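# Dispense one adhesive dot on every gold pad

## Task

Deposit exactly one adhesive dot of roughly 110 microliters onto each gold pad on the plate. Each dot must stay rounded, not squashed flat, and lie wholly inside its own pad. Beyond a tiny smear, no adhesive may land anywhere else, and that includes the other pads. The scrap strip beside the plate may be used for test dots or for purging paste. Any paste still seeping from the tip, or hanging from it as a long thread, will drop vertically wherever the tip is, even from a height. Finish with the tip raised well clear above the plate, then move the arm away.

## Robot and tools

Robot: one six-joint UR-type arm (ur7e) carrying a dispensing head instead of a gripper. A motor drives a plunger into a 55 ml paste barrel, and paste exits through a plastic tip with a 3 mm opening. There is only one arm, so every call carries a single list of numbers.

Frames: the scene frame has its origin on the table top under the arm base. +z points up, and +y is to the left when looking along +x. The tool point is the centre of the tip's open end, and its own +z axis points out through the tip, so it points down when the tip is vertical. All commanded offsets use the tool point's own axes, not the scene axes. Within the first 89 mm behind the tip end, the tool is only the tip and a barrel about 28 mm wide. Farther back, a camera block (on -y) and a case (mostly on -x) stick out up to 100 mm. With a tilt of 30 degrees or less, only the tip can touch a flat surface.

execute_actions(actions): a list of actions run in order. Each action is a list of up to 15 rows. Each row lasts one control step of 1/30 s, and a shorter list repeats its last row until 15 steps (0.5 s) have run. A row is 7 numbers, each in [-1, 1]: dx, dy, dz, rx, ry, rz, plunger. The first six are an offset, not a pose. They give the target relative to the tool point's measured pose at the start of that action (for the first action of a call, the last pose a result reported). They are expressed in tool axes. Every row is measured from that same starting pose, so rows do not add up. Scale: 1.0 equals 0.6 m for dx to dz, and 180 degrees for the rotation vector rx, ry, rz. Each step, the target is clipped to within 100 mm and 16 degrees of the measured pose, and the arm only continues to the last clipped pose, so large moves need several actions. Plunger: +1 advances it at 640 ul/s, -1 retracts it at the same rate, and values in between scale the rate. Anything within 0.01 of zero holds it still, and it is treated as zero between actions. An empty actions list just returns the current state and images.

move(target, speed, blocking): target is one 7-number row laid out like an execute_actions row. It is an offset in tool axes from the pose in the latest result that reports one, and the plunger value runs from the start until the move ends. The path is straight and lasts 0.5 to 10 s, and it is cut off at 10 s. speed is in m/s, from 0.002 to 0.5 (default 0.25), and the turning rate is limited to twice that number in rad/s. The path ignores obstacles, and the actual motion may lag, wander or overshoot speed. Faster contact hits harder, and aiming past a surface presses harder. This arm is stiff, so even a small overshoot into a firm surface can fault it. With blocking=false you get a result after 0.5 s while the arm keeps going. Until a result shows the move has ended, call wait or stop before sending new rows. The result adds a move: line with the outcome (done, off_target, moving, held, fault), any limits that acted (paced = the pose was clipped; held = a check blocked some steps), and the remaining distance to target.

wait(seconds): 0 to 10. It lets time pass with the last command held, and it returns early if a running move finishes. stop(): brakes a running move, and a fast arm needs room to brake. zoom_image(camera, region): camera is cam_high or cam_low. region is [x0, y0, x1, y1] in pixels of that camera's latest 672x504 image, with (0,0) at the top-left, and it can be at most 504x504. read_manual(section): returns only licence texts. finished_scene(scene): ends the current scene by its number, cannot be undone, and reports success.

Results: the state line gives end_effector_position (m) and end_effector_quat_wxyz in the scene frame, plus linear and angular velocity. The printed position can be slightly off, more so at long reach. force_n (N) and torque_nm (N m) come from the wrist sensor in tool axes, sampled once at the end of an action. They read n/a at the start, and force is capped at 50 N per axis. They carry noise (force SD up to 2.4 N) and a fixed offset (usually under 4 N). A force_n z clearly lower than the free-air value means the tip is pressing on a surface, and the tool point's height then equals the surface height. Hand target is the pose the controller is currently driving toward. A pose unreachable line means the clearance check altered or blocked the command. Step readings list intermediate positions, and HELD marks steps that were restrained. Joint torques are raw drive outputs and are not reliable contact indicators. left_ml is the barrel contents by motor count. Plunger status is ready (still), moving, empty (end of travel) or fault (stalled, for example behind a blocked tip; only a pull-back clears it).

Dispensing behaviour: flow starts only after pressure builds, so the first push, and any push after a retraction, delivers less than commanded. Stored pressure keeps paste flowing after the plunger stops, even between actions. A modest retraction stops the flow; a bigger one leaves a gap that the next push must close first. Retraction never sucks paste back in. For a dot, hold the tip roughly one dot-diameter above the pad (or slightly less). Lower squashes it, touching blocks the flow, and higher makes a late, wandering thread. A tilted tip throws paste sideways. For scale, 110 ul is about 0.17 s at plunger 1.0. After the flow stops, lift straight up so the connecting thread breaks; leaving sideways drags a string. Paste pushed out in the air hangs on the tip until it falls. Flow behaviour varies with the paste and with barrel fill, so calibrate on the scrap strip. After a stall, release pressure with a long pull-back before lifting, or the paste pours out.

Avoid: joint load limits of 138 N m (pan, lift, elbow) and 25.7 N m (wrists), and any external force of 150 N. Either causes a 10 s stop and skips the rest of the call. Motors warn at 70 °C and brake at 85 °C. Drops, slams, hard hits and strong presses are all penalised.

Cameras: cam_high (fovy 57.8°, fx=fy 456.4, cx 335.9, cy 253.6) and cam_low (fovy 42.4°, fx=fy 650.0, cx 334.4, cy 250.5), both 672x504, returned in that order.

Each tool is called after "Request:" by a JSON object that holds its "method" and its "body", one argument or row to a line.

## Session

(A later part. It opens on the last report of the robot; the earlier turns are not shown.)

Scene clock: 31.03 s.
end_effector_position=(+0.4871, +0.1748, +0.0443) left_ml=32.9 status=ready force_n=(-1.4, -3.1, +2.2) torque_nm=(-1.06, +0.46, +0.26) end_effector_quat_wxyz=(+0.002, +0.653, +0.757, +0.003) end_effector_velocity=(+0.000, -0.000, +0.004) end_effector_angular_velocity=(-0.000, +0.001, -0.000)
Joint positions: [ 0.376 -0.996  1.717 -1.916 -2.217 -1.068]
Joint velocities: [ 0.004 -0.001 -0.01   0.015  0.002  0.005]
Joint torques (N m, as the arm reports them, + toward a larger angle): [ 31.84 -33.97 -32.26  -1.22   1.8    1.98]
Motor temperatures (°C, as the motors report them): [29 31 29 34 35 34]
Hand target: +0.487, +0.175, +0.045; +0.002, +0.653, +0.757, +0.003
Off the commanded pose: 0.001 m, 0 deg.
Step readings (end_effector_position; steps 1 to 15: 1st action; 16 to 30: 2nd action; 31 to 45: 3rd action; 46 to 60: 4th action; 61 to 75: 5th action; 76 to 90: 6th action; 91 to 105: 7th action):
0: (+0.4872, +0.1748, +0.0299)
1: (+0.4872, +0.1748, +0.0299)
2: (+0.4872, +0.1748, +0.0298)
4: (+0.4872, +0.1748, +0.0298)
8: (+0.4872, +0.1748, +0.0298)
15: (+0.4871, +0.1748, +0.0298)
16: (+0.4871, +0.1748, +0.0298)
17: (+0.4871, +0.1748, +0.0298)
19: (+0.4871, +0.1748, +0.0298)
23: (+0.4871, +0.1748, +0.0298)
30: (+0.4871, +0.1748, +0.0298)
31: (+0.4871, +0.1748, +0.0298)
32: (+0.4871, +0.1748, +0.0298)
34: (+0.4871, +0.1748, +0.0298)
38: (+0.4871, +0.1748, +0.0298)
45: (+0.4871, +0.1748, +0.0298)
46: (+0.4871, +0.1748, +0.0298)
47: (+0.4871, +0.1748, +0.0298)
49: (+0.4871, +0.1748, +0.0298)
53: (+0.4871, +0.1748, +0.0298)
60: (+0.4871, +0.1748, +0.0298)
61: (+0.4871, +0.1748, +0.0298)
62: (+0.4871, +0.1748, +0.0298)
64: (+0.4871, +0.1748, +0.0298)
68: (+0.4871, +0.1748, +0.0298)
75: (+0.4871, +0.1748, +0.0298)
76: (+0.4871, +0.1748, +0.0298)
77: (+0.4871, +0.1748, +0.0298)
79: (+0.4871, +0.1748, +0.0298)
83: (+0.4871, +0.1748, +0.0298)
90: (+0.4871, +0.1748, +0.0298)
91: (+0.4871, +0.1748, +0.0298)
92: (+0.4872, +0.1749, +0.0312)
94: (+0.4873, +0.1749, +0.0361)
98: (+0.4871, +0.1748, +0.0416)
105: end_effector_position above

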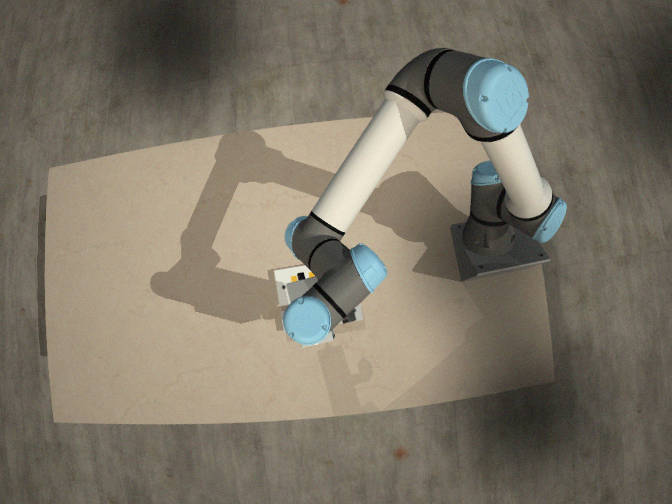

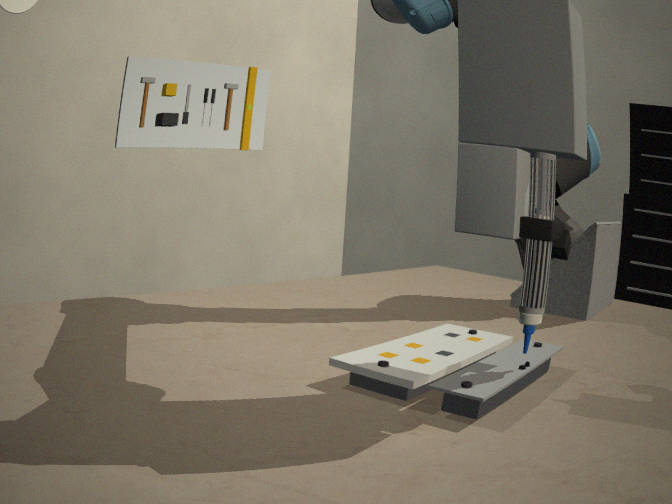

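Request:
{"method": "execute_actions", "body": {
  "actions": [
    [[-0.003,0.0215,0,0,0,0,0]],
    [[0,0,0.024,0,0,0,0]],
    [[0,0,0,0,0,0,0.444]],
    [[0,0,0,0,0,0,0]],
    [[0,0,0,0,0,0,0]],
    [[0,0,0,0,0,0,0]],
    [[0,0,0,0,0,0,0]],
    [[0,0,0,0,0,0,-0.1]],
    [[0,0,-0.025,0,0,0,0]]
  ]
}}

Request:
{"method": "zoom_image", "body": {
  "camera": "cam_low",
  "region": [470, 300, 570, 380]
}}

Scene clock: 36.03 s.
end_effector_position=(+0.4996, +0.1748, +0.0449) left_ml=32.8 status=ready force_n=(+2.0, -0.6, +2.4) torque_nm=(+0.05, -0.61, +0.06) end_effector_quat_wxyz=(+0.002, +0.653, +0.757, +0.003) end_effector_velocity=(-0.000, +0.000, +0.004) end_effector_angular_velocity=(-0.000, +0.001, +0.001)
Joint positions: [ 0.367 -0.979  1.685 -1.908 -2.22  -1.078]
Joint velocities: [ 0.004 -0.001 -0.009  0.013  0.002  0.005]
Joint torques (N m, as the arm reports them, + toward a larger angle): [ 31.4  -35.72 -31.43  -1.7    1.81   2.18]
Motor temperatures (°C, as the motors report them): [29 31 29 34 35 34]
Hand target: +0.500, +0.175, +0.045; +0.002, +0.653, +0.757, +0.003
Off the commanded pose: 0.001 m, 0 deg.
Step readings (end_effector_position; steps 1 to 15: 1st action; 16 to 30: 2nd action; 31 to 45: 3rd action; 46 to 60: 4th action; 61 to 75: 5th action; 76 to 90: 6th action; 91 to 105: 7th action; 106 to 120: 8th action; 121 to 135: 9th action):
0: (+0.4871, +0.1748, +0.0448)
1: (+0.4871, +0.1748, +0.0448)
2: (+0.4882, +0.1748, +0.0448)
4: (+0.4926, +0.1748, +0.0449)
8: (+0.4974, +0.1748, +0.0446)
15: (+0.4997, +0.1749, +0.0444)
16: (+0.4997, +0.1749, +0.0444)
17: (+0.4998, +0.1747, +0.0430)
19: (+0.4997, +0.1747, +0.0384)
23: (+0.4996, +0.1748, +0.0330)
30: (+0.4997, +0.1749, +0.0305)
31: (+0.4997, +0.1749, +0.0304)
32: (+0.4997, +0.1749, +0.0304)
34: (+0.4997, +0.1749, +0.0304)
38: (+0.4996, +0.1748, +0.0304)
45: (+0.4997, +0.1748, +0.0304)
46: (+0.4997, +0.1748, +0.0304)
47: (+0.4997, +0.1748, +0.0304)
49: (+0.4997, +0.1748, +0.0304)
53: (+0.4997, +0.1748, +0.0304)
60: (+0.4997, +0.1748, +0.0304)
61: (+0.4997, +0.1748, +0.0304)
62: (+0.4997, +0.1748, +0.0304)
64: (+0.4997, +0.1748, +0.0304)
68: (+0.4997, +0.1748, +0.0304)
75: (+0.4997, +0.1748, +0.0304)
76: (+0.4997, +0.1748, +0.0304)
77: (+0.4997, +0.1748, +0.0304)
79: (+0.4997, +0.1748, +0.0304)
83: (+0.4997, +0.1748, +0.0304)
90: (+0.4997, +0.1748, +0.0304)
91: (+0.4997, +0.1748, +0.0304)
92: (+0.4997, +0.1748, +0.0304)
94: (+0.4997, +0.1748, +0.0304)
98: (+0.4997, +0.1748, +0.0304)
105: (+0.4997, +0.1748, +0.0304)
106: (+0.4997, +0.1748, +0.0304)
107: (+0.4997, +0.1748, +0.0304)
109: (+0.4997, +0.1748, +0.0304)
113: (+0.4997, +0.1748, +0.0304)
120: (+0.4997, +0.1748, +0.0304)
121: (+0.4997, +0.1748, +0.0305)
122: (+0.4998, +0.1749, +0.0318)
124: (+0.4998, +0.1749, +0.0367)
128: (+0.4997, +0.1749, +0.0422)
135: end_effector_position above

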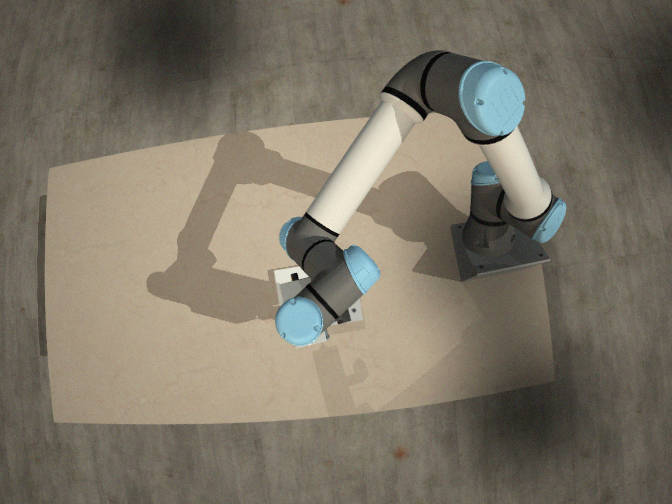

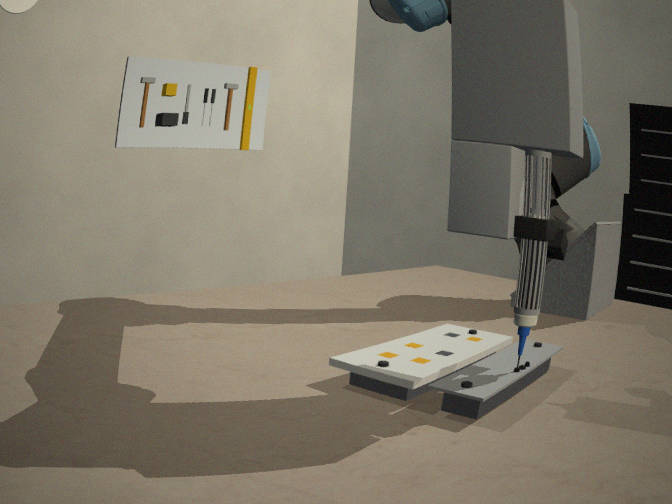

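Region (470, 300, 570, 380) of cam_low's 672x504 image, scaled by 5.040, with more detail than that image has; it fills the top 403 rows of this view, and the rest is white.

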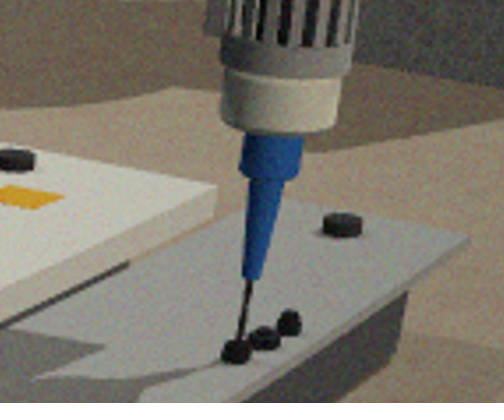

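Request:
{"method": "execute_actions", "body": {
  "actions": [
    [[0,0,-0.03,0,0,0,0]]
  ]
}}

Request:
{"method": "zoom_image", "body": {
  "camera": "cam_low",
  "region": [470, 290, 570, 380]
}}

Scene clock: 36.87 s.
end_effector_position=(+0.4996, +0.1748, +0.0623) left_ml=32.8 status=ready force_n=(-2.7, -0.2, +0.9) torque_nm=(+0.28, +1.15, +0.26) end_effector_quat_wxyz=(+0.002, +0.653, +0.757, +0.003) end_effector_velocity=(-0.000, -0.000, +0.004) end_effector_angular_velocity=(-0.001, +0.003, -0.000)
Joint positions: [ 0.384 -0.986  1.652 -1.856 -2.214 -1.059]
Joint velocities: [ 0.004  0.    -0.011  0.017  0.002  0.006]
Joint torques (N m, as the arm reports them, + toward a larger angle): [ 28.69 -35.01 -30.83  -1.65   1.85   2.56]
Motor temperatures (°C, as the motors report them): [29 31 29 34 35 34]
Hand target: +0.500, +0.175, +0.063; +0.002, +0.653, +0.757, +0.003
Off the commanded pose: 0.001 m, 0 deg.
Step readings (end_effector_position):
0: (+0.4996, +0.1748, +0.0454)
1: (+0.4996, +0.1748, +0.0454)
2: (+0.4998, +0.1750, +0.0471)
4: (+0.4999, +0.1750, +0.0529)
8: (+0.4997, +0.1748, +0.0593)
15: end_effector_position above

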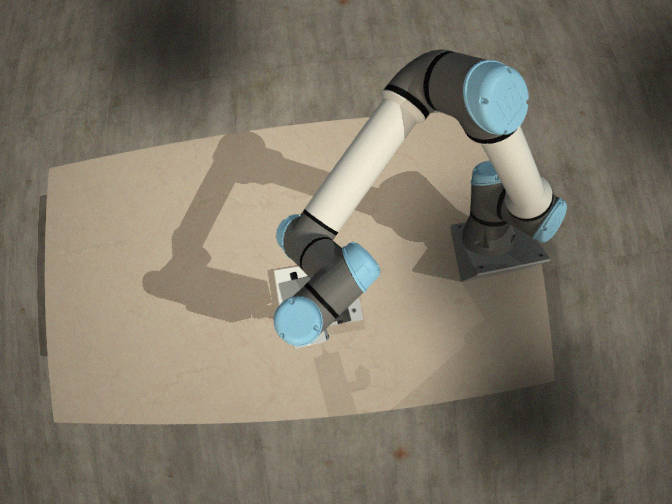

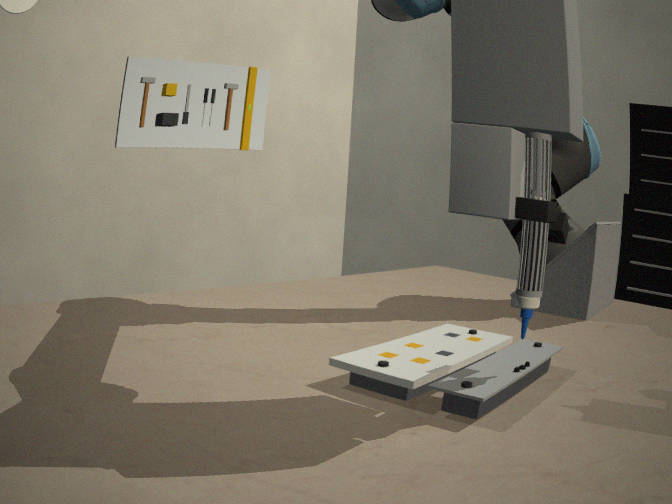

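Region (470, 290, 570, 380) of cam_low's 672x504 image, scaled by 5.040, with more detail than that image has; it fills the top 454 rows of this view, and the rest is white.

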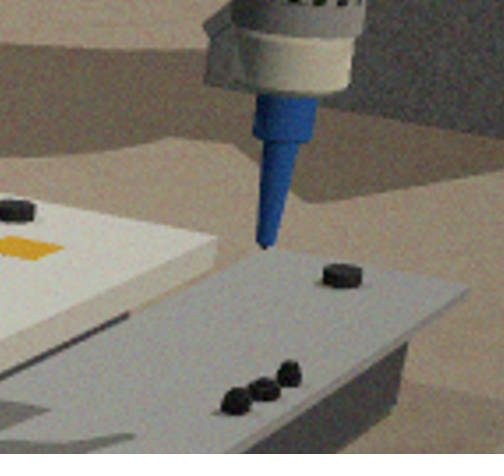

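Request:
{"method": "move", "body": {
  "target": [-0.3655,-0.206,-0.067,0,0,0,0],
  "speed": 0.3
}}

Request:
{"method": "zoom_image", "body": {
  "camera": "cam_high",
  "region": [260, 250, 380, 340]
}}

Scene clock: 39.23 s.
end_effector_position=(+0.4095, -0.0600, +0.1011) left_ml=32.8 status=ready force_n=(-0.4, +0.5, +1.1) torque_nm=(+0.58, +0.23, +0.13) end_effector_quat_wxyz=(+0.002, +0.653, +0.757, +0.003) end_effector_velocity=(-0.001, -0.003, +0.001) end_effector_angular_velocity=(+0.001, -0.000, -0.001)
Joint positions: [ 0.213 -1.572  1.945 -1.692 -2.268 -1.267]
Joint velocities: [-0.002 -0.007 -0.001  0.005 -0.    -0.003]
Joint torques (N m, as the arm reports them, + toward a larger angle): [  3.14 -19.45 -11.    -1.16  -0.02  -1.93]
Motor temperatures (°C, as the motors report them): [29 31 29 34 35 34]
Hand target: +0.409, -0.060, +0.101; +0.002, +0.653, +0.757, +0.003
Off the commanded pose: 0.001 m, 0 deg.
move: done

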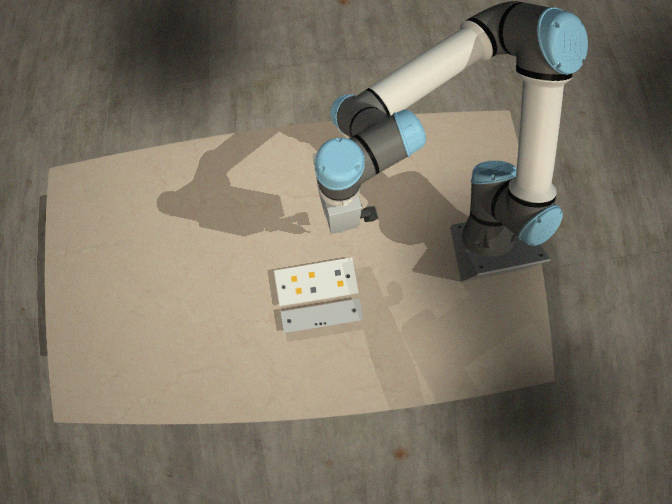

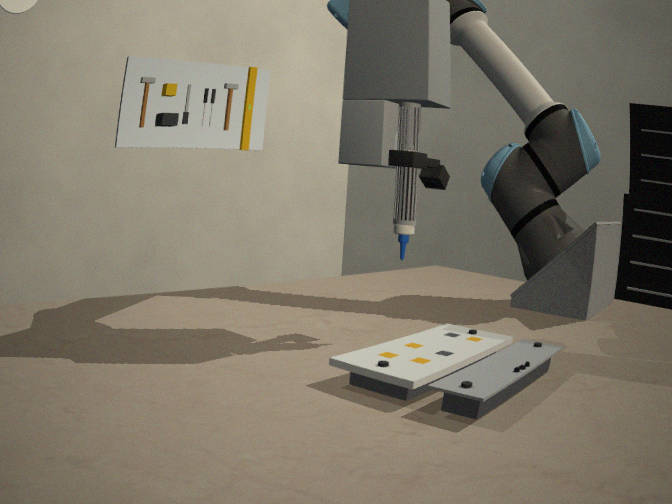

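Region (260, 250, 380, 340) of cam_high's 672x504 image, scaled by 4.200, with more detail than that image has; it fills the top 378 rows of this view, and the rest is white.

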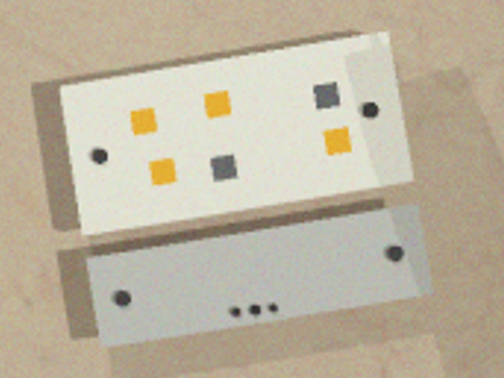

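Request:
{"method": "move", "body": {
  "target": [0.2132,0.0438,0.1018,0,0,0,0],
  "speed": 0.2
}}

Request:
{"method": "zoom_image", "body": {
  "camera": "cam_low",
  "region": [400, 290, 540, 370]
}}

Scene clock: 42.20 s.
end_effector_position=(+0.4169, +0.0702, +0.0406) left_ml=32.8 status=ready force_n=(-2.8, -1.1, +4.9) torque_nm=(-0.36, +1.06, +0.12) end_effector_quat_wxyz=(+0.002, +0.653, +0.757, +0.003) end_effector_velocity=(+0.001, +0.002, -0.001) end_effector_angular_velocity=(-0.000, +0.000, -0.000)
Joint positions: [ 0.309 -1.302  2.    -1.942 -2.24  -1.147]
Joint velocities: [ 0.001  0.006 -0.001 -0.004  0.     0.001]
Joint torques (N m, as the arm reports them, + toward a larger angle): [ 26.1   -3.86 -28.97  -4.19   1.61   1.84]
Motor temperatures (°C, as the motors report them): [29 31 29 34 35 34]
Hand target: +0.417, +0.070, +0.040; +0.002, +0.653, +0.757, +0.003
Off the commanded pose: 0.001 m, 0 deg.
move: done

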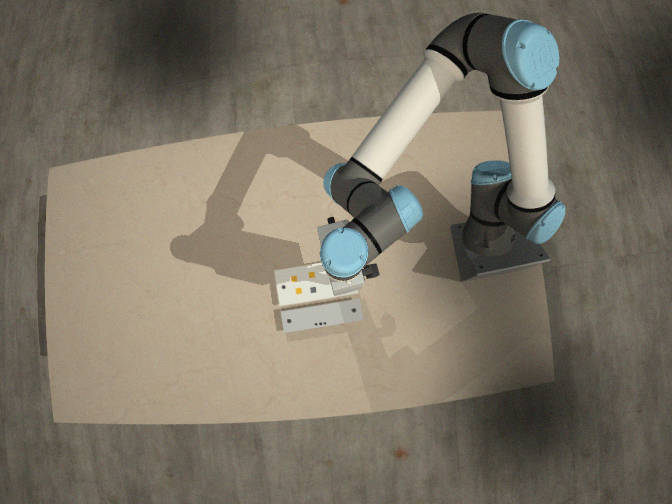

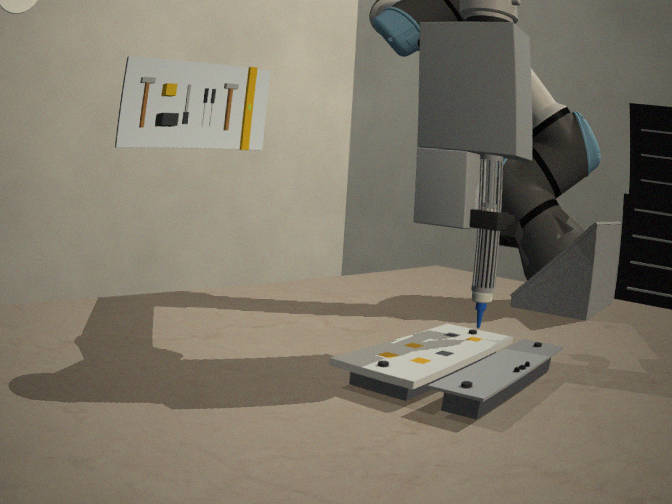

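Region (400, 290, 540, 370) of cam_low's 672x504 image, scaled by 3.600, with more detail than that image has; it fills the top 288 rows of this view, and the rest is white.

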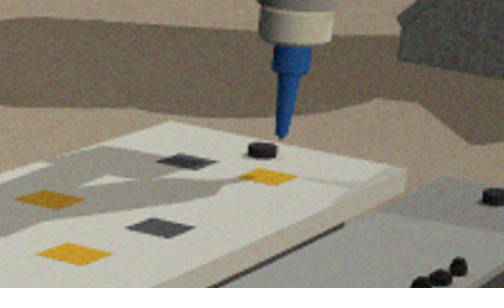

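Request:
{"method": "move", "body": {
  "target": [0,0,0.01,0,0,0,0],
  "speed": 0.03
}}

Request:
{"method": "zoom_image", "body": {
  "camera": "cam_low",
  "region": [430, 300, 530, 360]
}}

Scene clock: 43.27 s.
end_effector_position=(+0.4169, +0.0702, +0.0350) left_ml=32.8 status=ready force_n=(+0.0, -1.9, +1.9) torque_nm=(-0.57, -0.09, +0.15) end_effector_quat_wxyz=(+0.002, +0.653, +0.757, +0.003) end_effector_velocity=(-0.000, -0.000, -0.003) end_effector_angular_velocity=(-0.000, +0.000, -0.000)
Joint positions: [ 0.303 -1.299  2.011 -1.962 -2.242 -1.155]
Joint velocities: [-0.004  0.001  0.007 -0.011 -0.001 -0.004]
Joint torques (N m, as the arm reports them, + toward a larger angle): [ 8.12 -3.45 -7.46 -3.73 -1.45 -2.26]
Motor temperatures (°C, as the motors report them): [29 31 29 34 35 34]
Hand target: +0.417, +0.070, +0.035; +0.002, +0.653, +0.757, +0.003
Off the commanded pose: 0.000 m, 0 deg.
move: done

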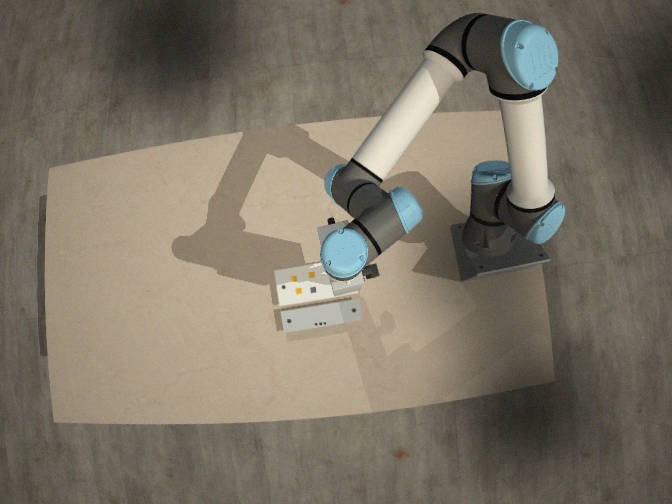

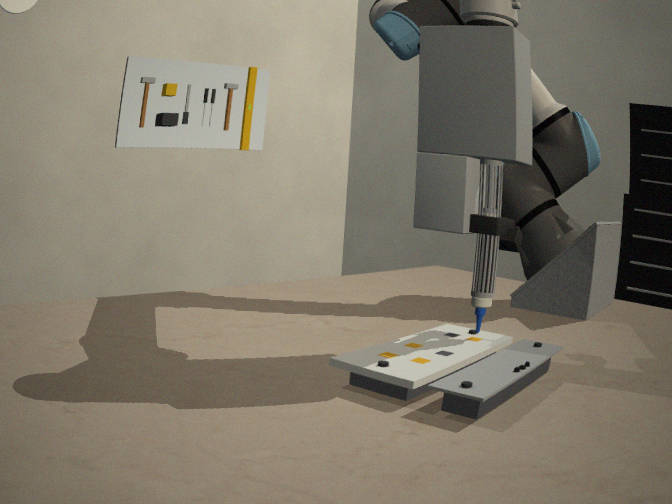

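Region (430, 300, 530, 360) of cam_low's 672x504 image, scaled by 5.040, with more detail than that image has; it fills the top 302 rows of this view, and the rest is white.

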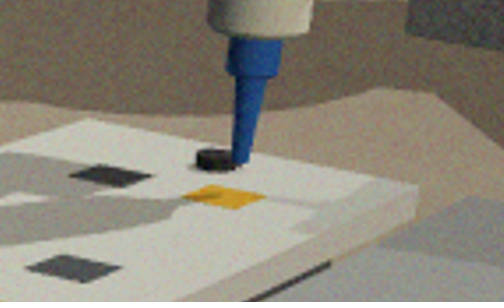

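Request:
{"method": "move", "body": {
  "target": [0,0,0,0,0.15,0,0],
  "speed": 0.25
}}

Request:
{"method": "zoom_image", "body": {
  "camera": "cam_high",
  "region": [270, 220, 390, 310]
}}

Scene clock: 47.53 s.
end_effector_position=(+0.4167, +0.0704, +0.0349) left_ml=32.8 status=ready force_n=(-4.2, -0.1, +4.7) torque_nm=(+0.20, +1.57, -0.09) end_effector_quat_wxyz=(-0.174, +0.635, +0.737, +0.154) end_effector_velocity=(-0.000, -0.000, -0.001) end_effector_angular_velocity=(+0.015, +0.003, +0.000)
Joint positions: [-0.108 -1.585  2.111 -2.068 -1.837 -1.662]
Joint velocities: [-0.018 -0.005  0.002  0.001  0.015 -0.018]
Joint torques (N m, as the arm reports them, + toward a larger angle): [  6.68 -24.34  -8.93  -1.16   2.71  -2.49]
Motor temperatures (°C, as the motors report them): [29 31 29 34 35 34]
Hand target: +0.417, +0.070, +0.035; -0.175, +0.635, +0.737, +0.155
Off the commanded pose: 0.000 m, 0 deg.
move: done

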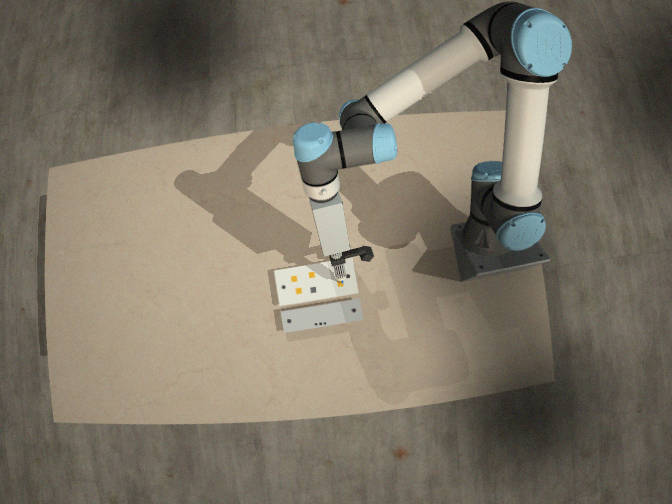

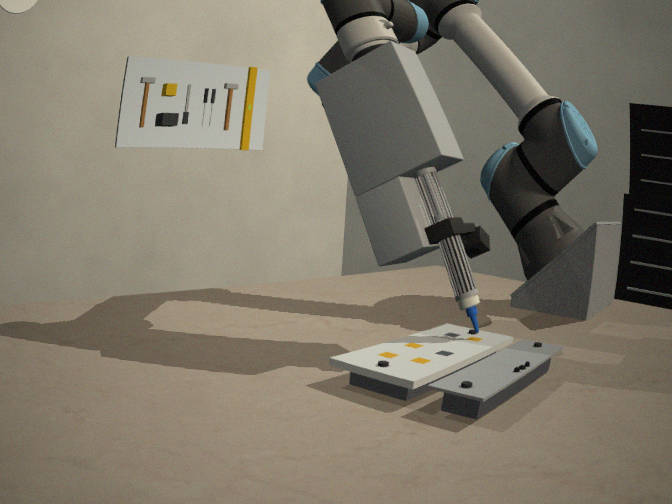

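Region (270, 220, 390, 310) of cam_high's 672x504 image, scaled by 4.200, with more detail than that image has; it fills the top 378 rows of this view, and the rest is white.

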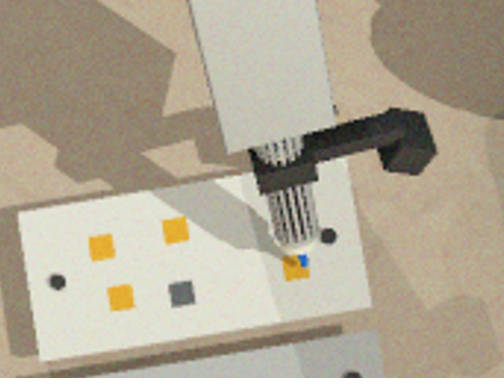

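Request:
{"method": "zoom_image", "body": {
  "camera": "cam_high",
  "region": [320, 260, 370, 300]
}}

Region (320, 260, 370, 300) of cam_high's 672x504 image, scaled by 10.080, with more detail than that image has; it fills the top 403 rows of this view, and the rest is white.

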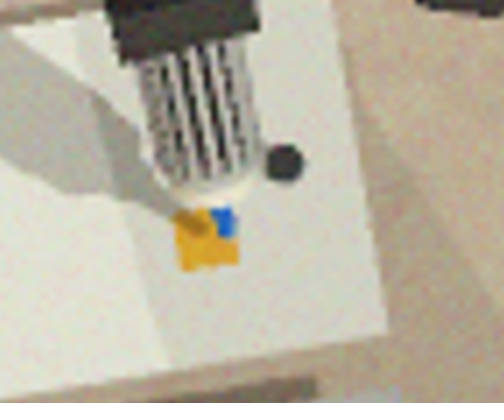

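Request:
{"method": "move", "body": {
  "target": [-0.0687,0.1162,-0.035,0,0,0,0],
  "speed": 0.2
}}

Request:
{"method": "zoom_image", "body": {
  "camera": "cam_high",
  "region": [285, 255, 335, 295]
}}

Scene clock: 49.93 s.
end_effector_position=(+0.4921, +0.0351, +0.0354) left_ml=32.8 status=ready force_n=(-1.4, -2.2, +4.0) torque_nm=(-0.57, +0.44, +0.38) end_effector_quat_wxyz=(-0.174, +0.635, +0.737, +0.154) end_effector_velocity=(+0.002, -0.001, -0.000) end_effector_angular_velocity=(+0.000, +0.003, +0.001)
Joint positions: [-0.163 -1.462  1.907 -2.003 -1.838 -1.719]
Joint velocities: [-0.002  0.006 -0.01   0.006  0.    -0.   ]
Joint torques (N m, as the arm reports them, + toward a larger angle): [ 10.96  -8.77 -28.29  -1.3   -0.3   -2.18]
Motor temperatures (°C, as the motors report them): [29 31 29 34 35 34]
Hand target: +0.492, +0.035, +0.035; -0.174, +0.635, +0.737, +0.154
Off the commanded pose: 0.000 m, 0 deg.
move: done

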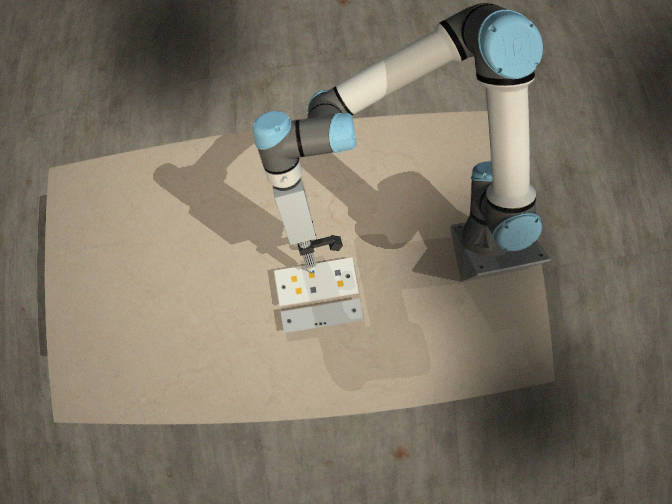

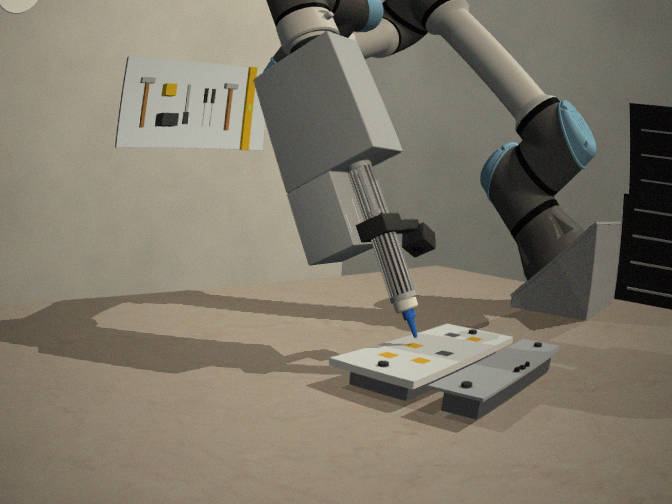

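Region (285, 255, 335, 295) of cam_high's 672x504 image, scaled by 10.080, with more detail than that image has; it fills the top 403 rows of this view, and the rest is white.

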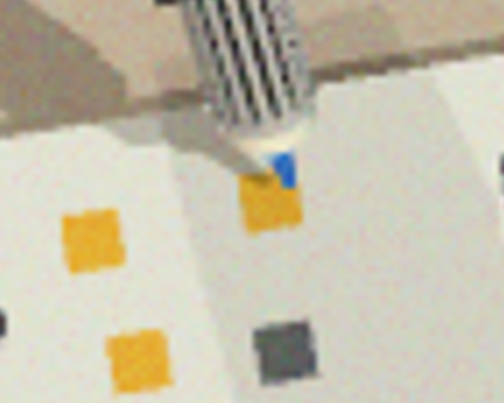

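Request:
{"method": "move", "body": {
  "target": [0.0015,0.0937,0.0008,0,0,0,0],
  "speed": 0.2
}}

Request:
{"method": "zoom_image", "body": {
  "camera": "cam_high",
  "region": [270, 260, 320, 300]
}}

Scene clock: 52.70 s.
end_effector_position=(+0.5472, +0.0443, +0.0358) left_ml=32.8 status=ready force_n=(-1.6, -0.7, +3.7) torque_nm=(-0.15, +0.47, +0.27) end_effector_quat_wxyz=(-0.174, +0.635, +0.737, +0.154) end_effector_velocity=(+0.003, -0.000, -0.001) end_effector_angular_velocity=(-0.001, +0.001, -0.001)
Joint positions: [-0.148 -1.332  1.759 -1.981 -1.838 -1.703]
Joint velocities: [-0.     0.009 -0.01   0.002 -0.001  0.002]
Joint torques (N m, as the arm reports them, + toward a larger angle): [ 32.67 -13.71 -27.74  -0.87  -0.51   2.26]
Motor temperatures (°C, as the motors report them): [29 31 29 34 35 34]
Hand target: +0.548, +0.044, +0.036; -0.174, +0.635, +0.737, +0.154
Off the commanded pose: 0.000 m, 0 deg.
move: done

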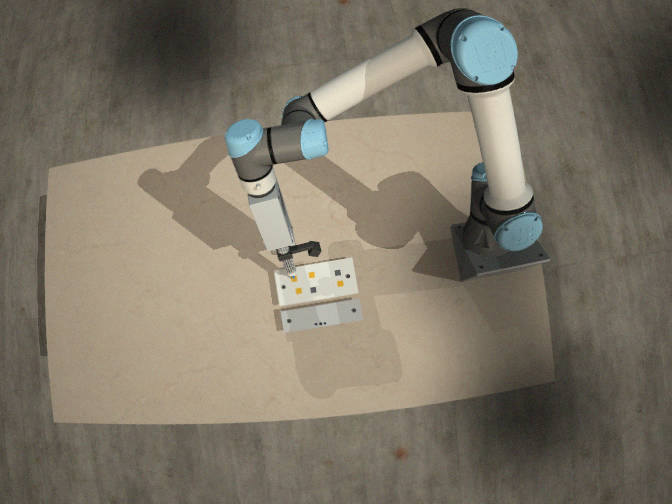

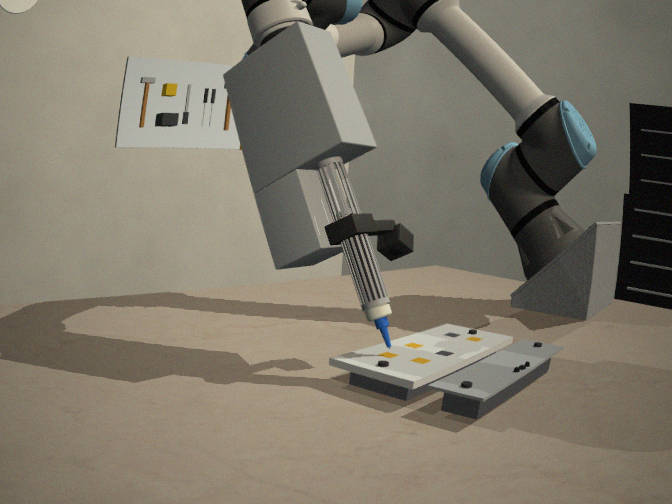

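Region (270, 260, 320, 300) of cam_high's 672x504 image, scaled by 10.080, with more detail than that image has; it fills the top 403 rows of this view, and the rest is white.

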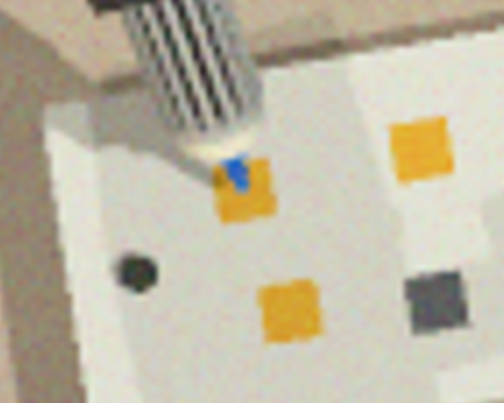

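Request:
{"method": "move", "body": {
  "target": [0.0518,-0.006,0.0264,0,0,0,0],
  "speed": 0.2
}}

Request:
{"method": "zoom_image", "body": {
  "camera": "cam_high",
  "region": [270, 265, 320, 305]
}}

Scene clock: 54.03 s.
end_effector_position=(+0.5386, +0.0779, +0.0357) left_ml=32.8 status=ready force_n=(-3.8, -0.9, +2.8) torque_nm=(-0.01, +1.31, +0.23) end_effector_quat_wxyz=(-0.174, +0.635, +0.737, +0.155) end_effector_velocity=(-0.000, +0.002, -0.000) end_effector_angular_velocity=(-0.000, +0.001, -0.002)
Joint positions: [-0.103 -1.313  1.795 -2.024 -1.837 -1.656]
Joint velocities: [ 0.002  0.002  0.002 -0.004  0.     0.004]
Joint torques (N m, as the arm reports them, + toward a larger angle): [ 31.12 -12.77  -9.18  -3.41   2.38   2.22]
Motor temperatures (°C, as the motors report them): [29 31 29 34 35 34]
Hand target: +0.539, +0.078, +0.036; -0.174, +0.635, +0.737, +0.154
Off the commanded pose: 0.000 m, 0 deg.
move: done

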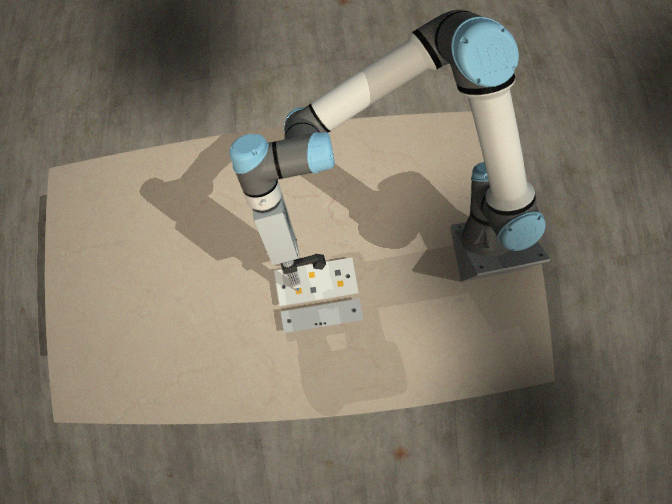

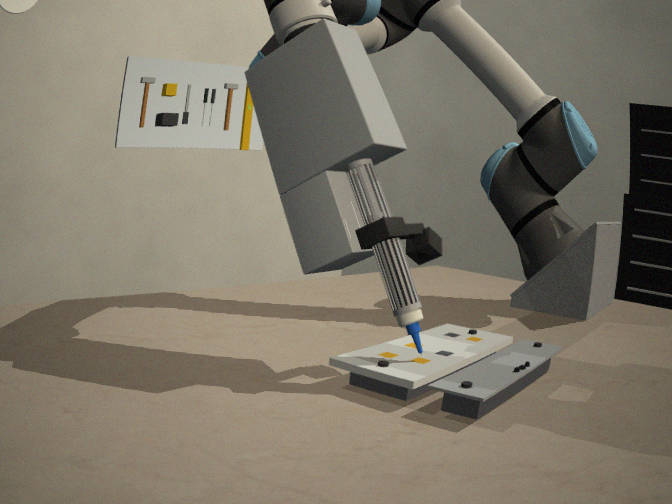

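Region (270, 265, 320, 305) of cam_high's 672x504 image, scaled by 10.080, with more detail than that image has; it fills the top 403 rows of this view, and the rest is white.

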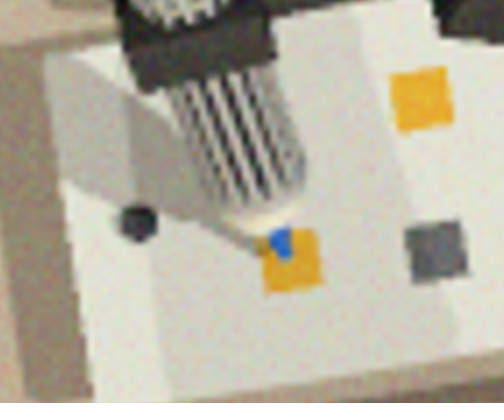

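Request:
{"method": "move", "body": {
  "target": [-0.0011,-0.002,0.0073,0,-0.15,0,0],
  "speed": 0.2
}}

Request:
{"method": "zoom_image", "body": {
  "camera": "cam_low",
  "region": [370, 320, 470, 380]
}}

Scene clock: 56.83 s.
end_effector_position=(+0.5375, +0.0789, +0.0318) left_ml=32.8 status=ready force_n=(-1.3, +0.1, +3.5) torque_nm=(+0.18, +0.44, +0.10) end_effector_quat_wxyz=(+0.002, +0.653, +0.757, +0.003) end_effector_velocity=(-0.001, -0.001, -0.001) end_effector_angular_velocity=(-0.014, +0.005, -0.002)
Joint positions: [ 0.226 -1.091  1.727 -1.946 -2.265 -1.25 ]
Joint velocities: [ 0.005  0.012 -0.009  0.015 -0.01   0.017]
Joint torques (N m, as the arm reports them, + toward a larger angle): [ 33.8  -12.88 -29.73  -0.86  -1.78   2.43]
Motor temperatures (°C, as the motors report them): [29 31 29 34 35 34]
Hand target: +0.537, +0.079, +0.032; +0.003, +0.654, +0.757, +0.002
Off the commanded pose: 0.000 m, 0 deg.
move: done

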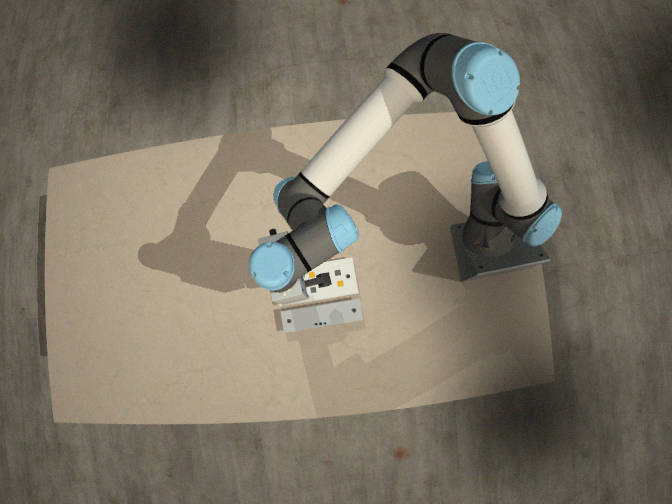

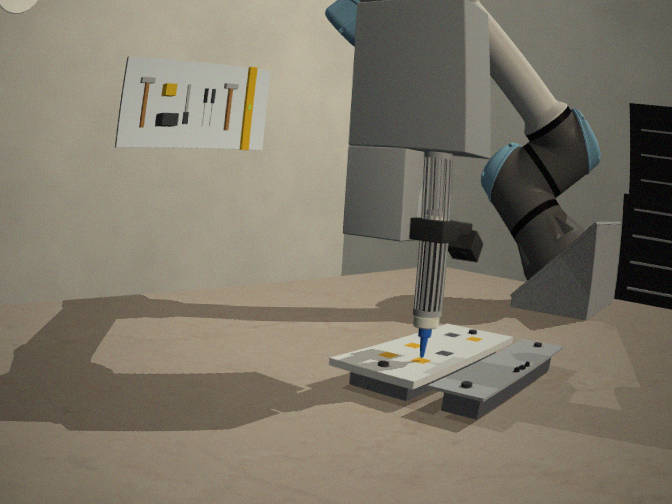

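Region (370, 320, 470, 380) of cam_low's 672x504 image, scaled by 5.040, with more detail than that image has; it fills the top 302 rows of this view, and the rest is white.

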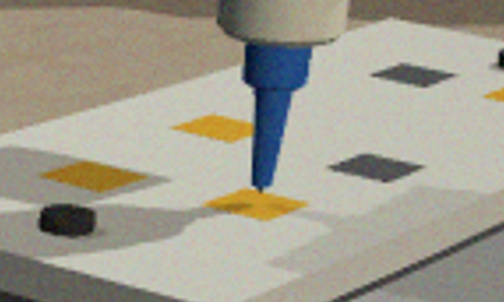

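Request:
{"method": "execute_actions", "body": {
  "actions": [
    [[0,0,-0.002,0,0,0,0]],
    [[0,0,0,0,0,0,0.444]],
    [[0,0,0,0,0,0,0]],
    [[0,0,0,0,0,0,0]],
    [[0,0,0,0,0,0,0]],
    [[0,0,0,0,0,0,0]],
    [[0,0,0,0,0,0,-0.1]],
    [[0,0,-0.03,0,0,0,0]],
    [[0,0,-0.03,0,0,0,0]]
  ]
}}

Request:
{"method": "zoom_image", "body": {
  "camera": "cam_low",
  "region": [370, 290, 470, 380]
}}

Scene clock: 62.07 s.
end_effector_position=(+0.5374, +0.0788, +0.0677) left_ml=32.7 status=ready force_n=(-1.7, -0.6, +1.9) torque_nm=(+0.02, +0.66, +0.23) end_effector_quat_wxyz=(+0.003, +0.653, +0.757, +0.003) end_effector_velocity=(-0.001, +0.000, +0.005) end_effector_angular_velocity=(-0.001, +0.001, +0.001)
Joint positions: [ 0.263 -1.104  1.657 -1.834 -2.255 -1.205]
Joint velocities: [ 0.006 -0.    -0.012  0.018  0.001  0.007]
Joint torques (N m, as the arm reports them, + toward a larger angle): [ 31.41 -32.42 -30.46  -1.49   1.63   1.96]
Motor temperatures (°C, as the motors report them): [29 31 29 34 35 34]
Hand target: +0.537, +0.079, +0.068; +0.002, +0.653, +0.757, +0.003
Off the commanded pose: 0.001 m, 0 deg.
Step readings (end_effector_position; steps 1 to 15: 1st action; 16 to 30: 2nd action; 31 to 45: 3rd action; 46 to 60: 4th action; 61 to 75: 5th action; 76 to 90: 6th action; 91 to 105: 7th action; 106 to 120: 8th action; 121 to 135: 9th action):
0: (+0.5375, +0.0789, +0.0317)
1: (+0.5375, +0.0789, +0.0317)
2: (+0.5375, +0.0789, +0.0318)
4: (+0.5375, +0.0789, +0.0321)
8: (+0.5375, +0.0789, +0.0326)
15: (+0.5375, +0.0789, +0.0329)
16: (+0.5375, +0.0789, +0.0329)
17: (+0.5375, +0.0789, +0.0329)
19: (+0.5375, +0.0789, +0.0329)
23: (+0.5375, +0.0789, +0.0329)
30: (+0.5375, +0.0789, +0.0329)
31: (+0.5375, +0.0789, +0.0329)
32: (+0.5375, +0.0789, +0.0329)
34: (+0.5375, +0.0789, +0.0329)
38: (+0.5375, +0.0789, +0.0329)
45: (+0.5375, +0.0789, +0.0329)
46: (+0.5375, +0.0789, +0.0329)
47: (+0.5375, +0.0789, +0.0329)
49: (+0.5375, +0.0789, +0.0329)
53: (+0.5375, +0.0789, +0.0329)
60: (+0.5375, +0.0789, +0.0329)
61: (+0.5375, +0.0789, +0.0329)
62: (+0.5375, +0.0789, +0.0329)
64: (+0.5375, +0.0789, +0.0329)
68: (+0.5375, +0.0789, +0.0329)
75: (+0.5375, +0.0789, +0.0329)
76: (+0.5375, +0.0789, +0.0329)
77: (+0.5375, +0.0789, +0.0329)
79: (+0.5375, +0.0789, +0.0329)
83: (+0.5375, +0.0789, +0.0329)
90: (+0.5375, +0.0789, +0.0329)
91: (+0.5375, +0.0789, +0.0329)
92: (+0.5375, +0.0789, +0.0329)
94: (+0.5375, +0.0789, +0.0329)
98: (+0.5375, +0.0789, +0.0329)
105: (+0.5375, +0.0789, +0.0329)
106: (+0.5375, +0.0789, +0.0330)
107: (+0.5378, +0.0791, +0.0347)
109: (+0.5379, +0.0791, +0.0406)
113: (+0.5376, +0.0789, +0.0472)
120: (+0.5374, +0.0789, +0.0503)
121: (+0.5375, +0.0789, +0.0505)
122: (+0.5376, +0.0791, +0.0523)
124: (+0.5377, +0.0790, +0.0581)
128: (+0.5375, +0.0789, +0.0646)
135: end_effector_position above

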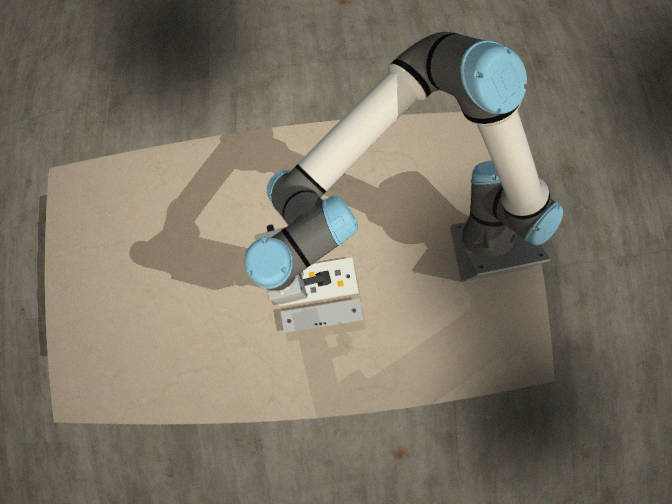

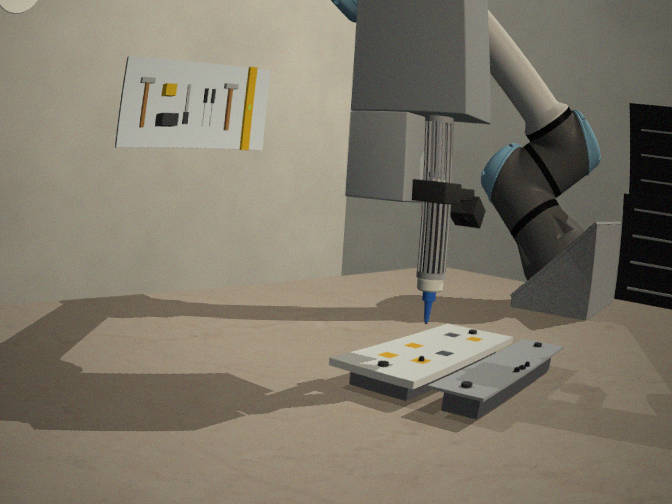

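Region (370, 290, 470, 380) of cam_low's 672x504 image, scaled by 5.040, with more detail than that image has; it fills the top 454 rows of this view, and the rest is white.

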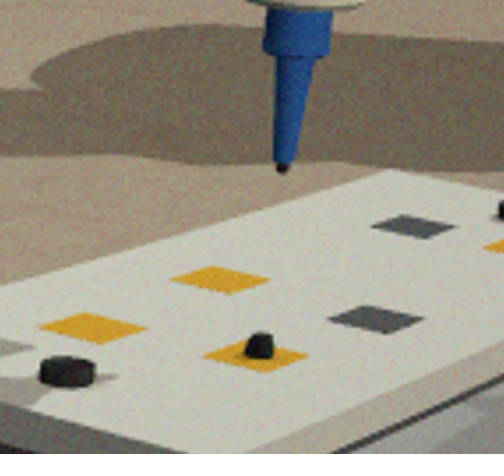

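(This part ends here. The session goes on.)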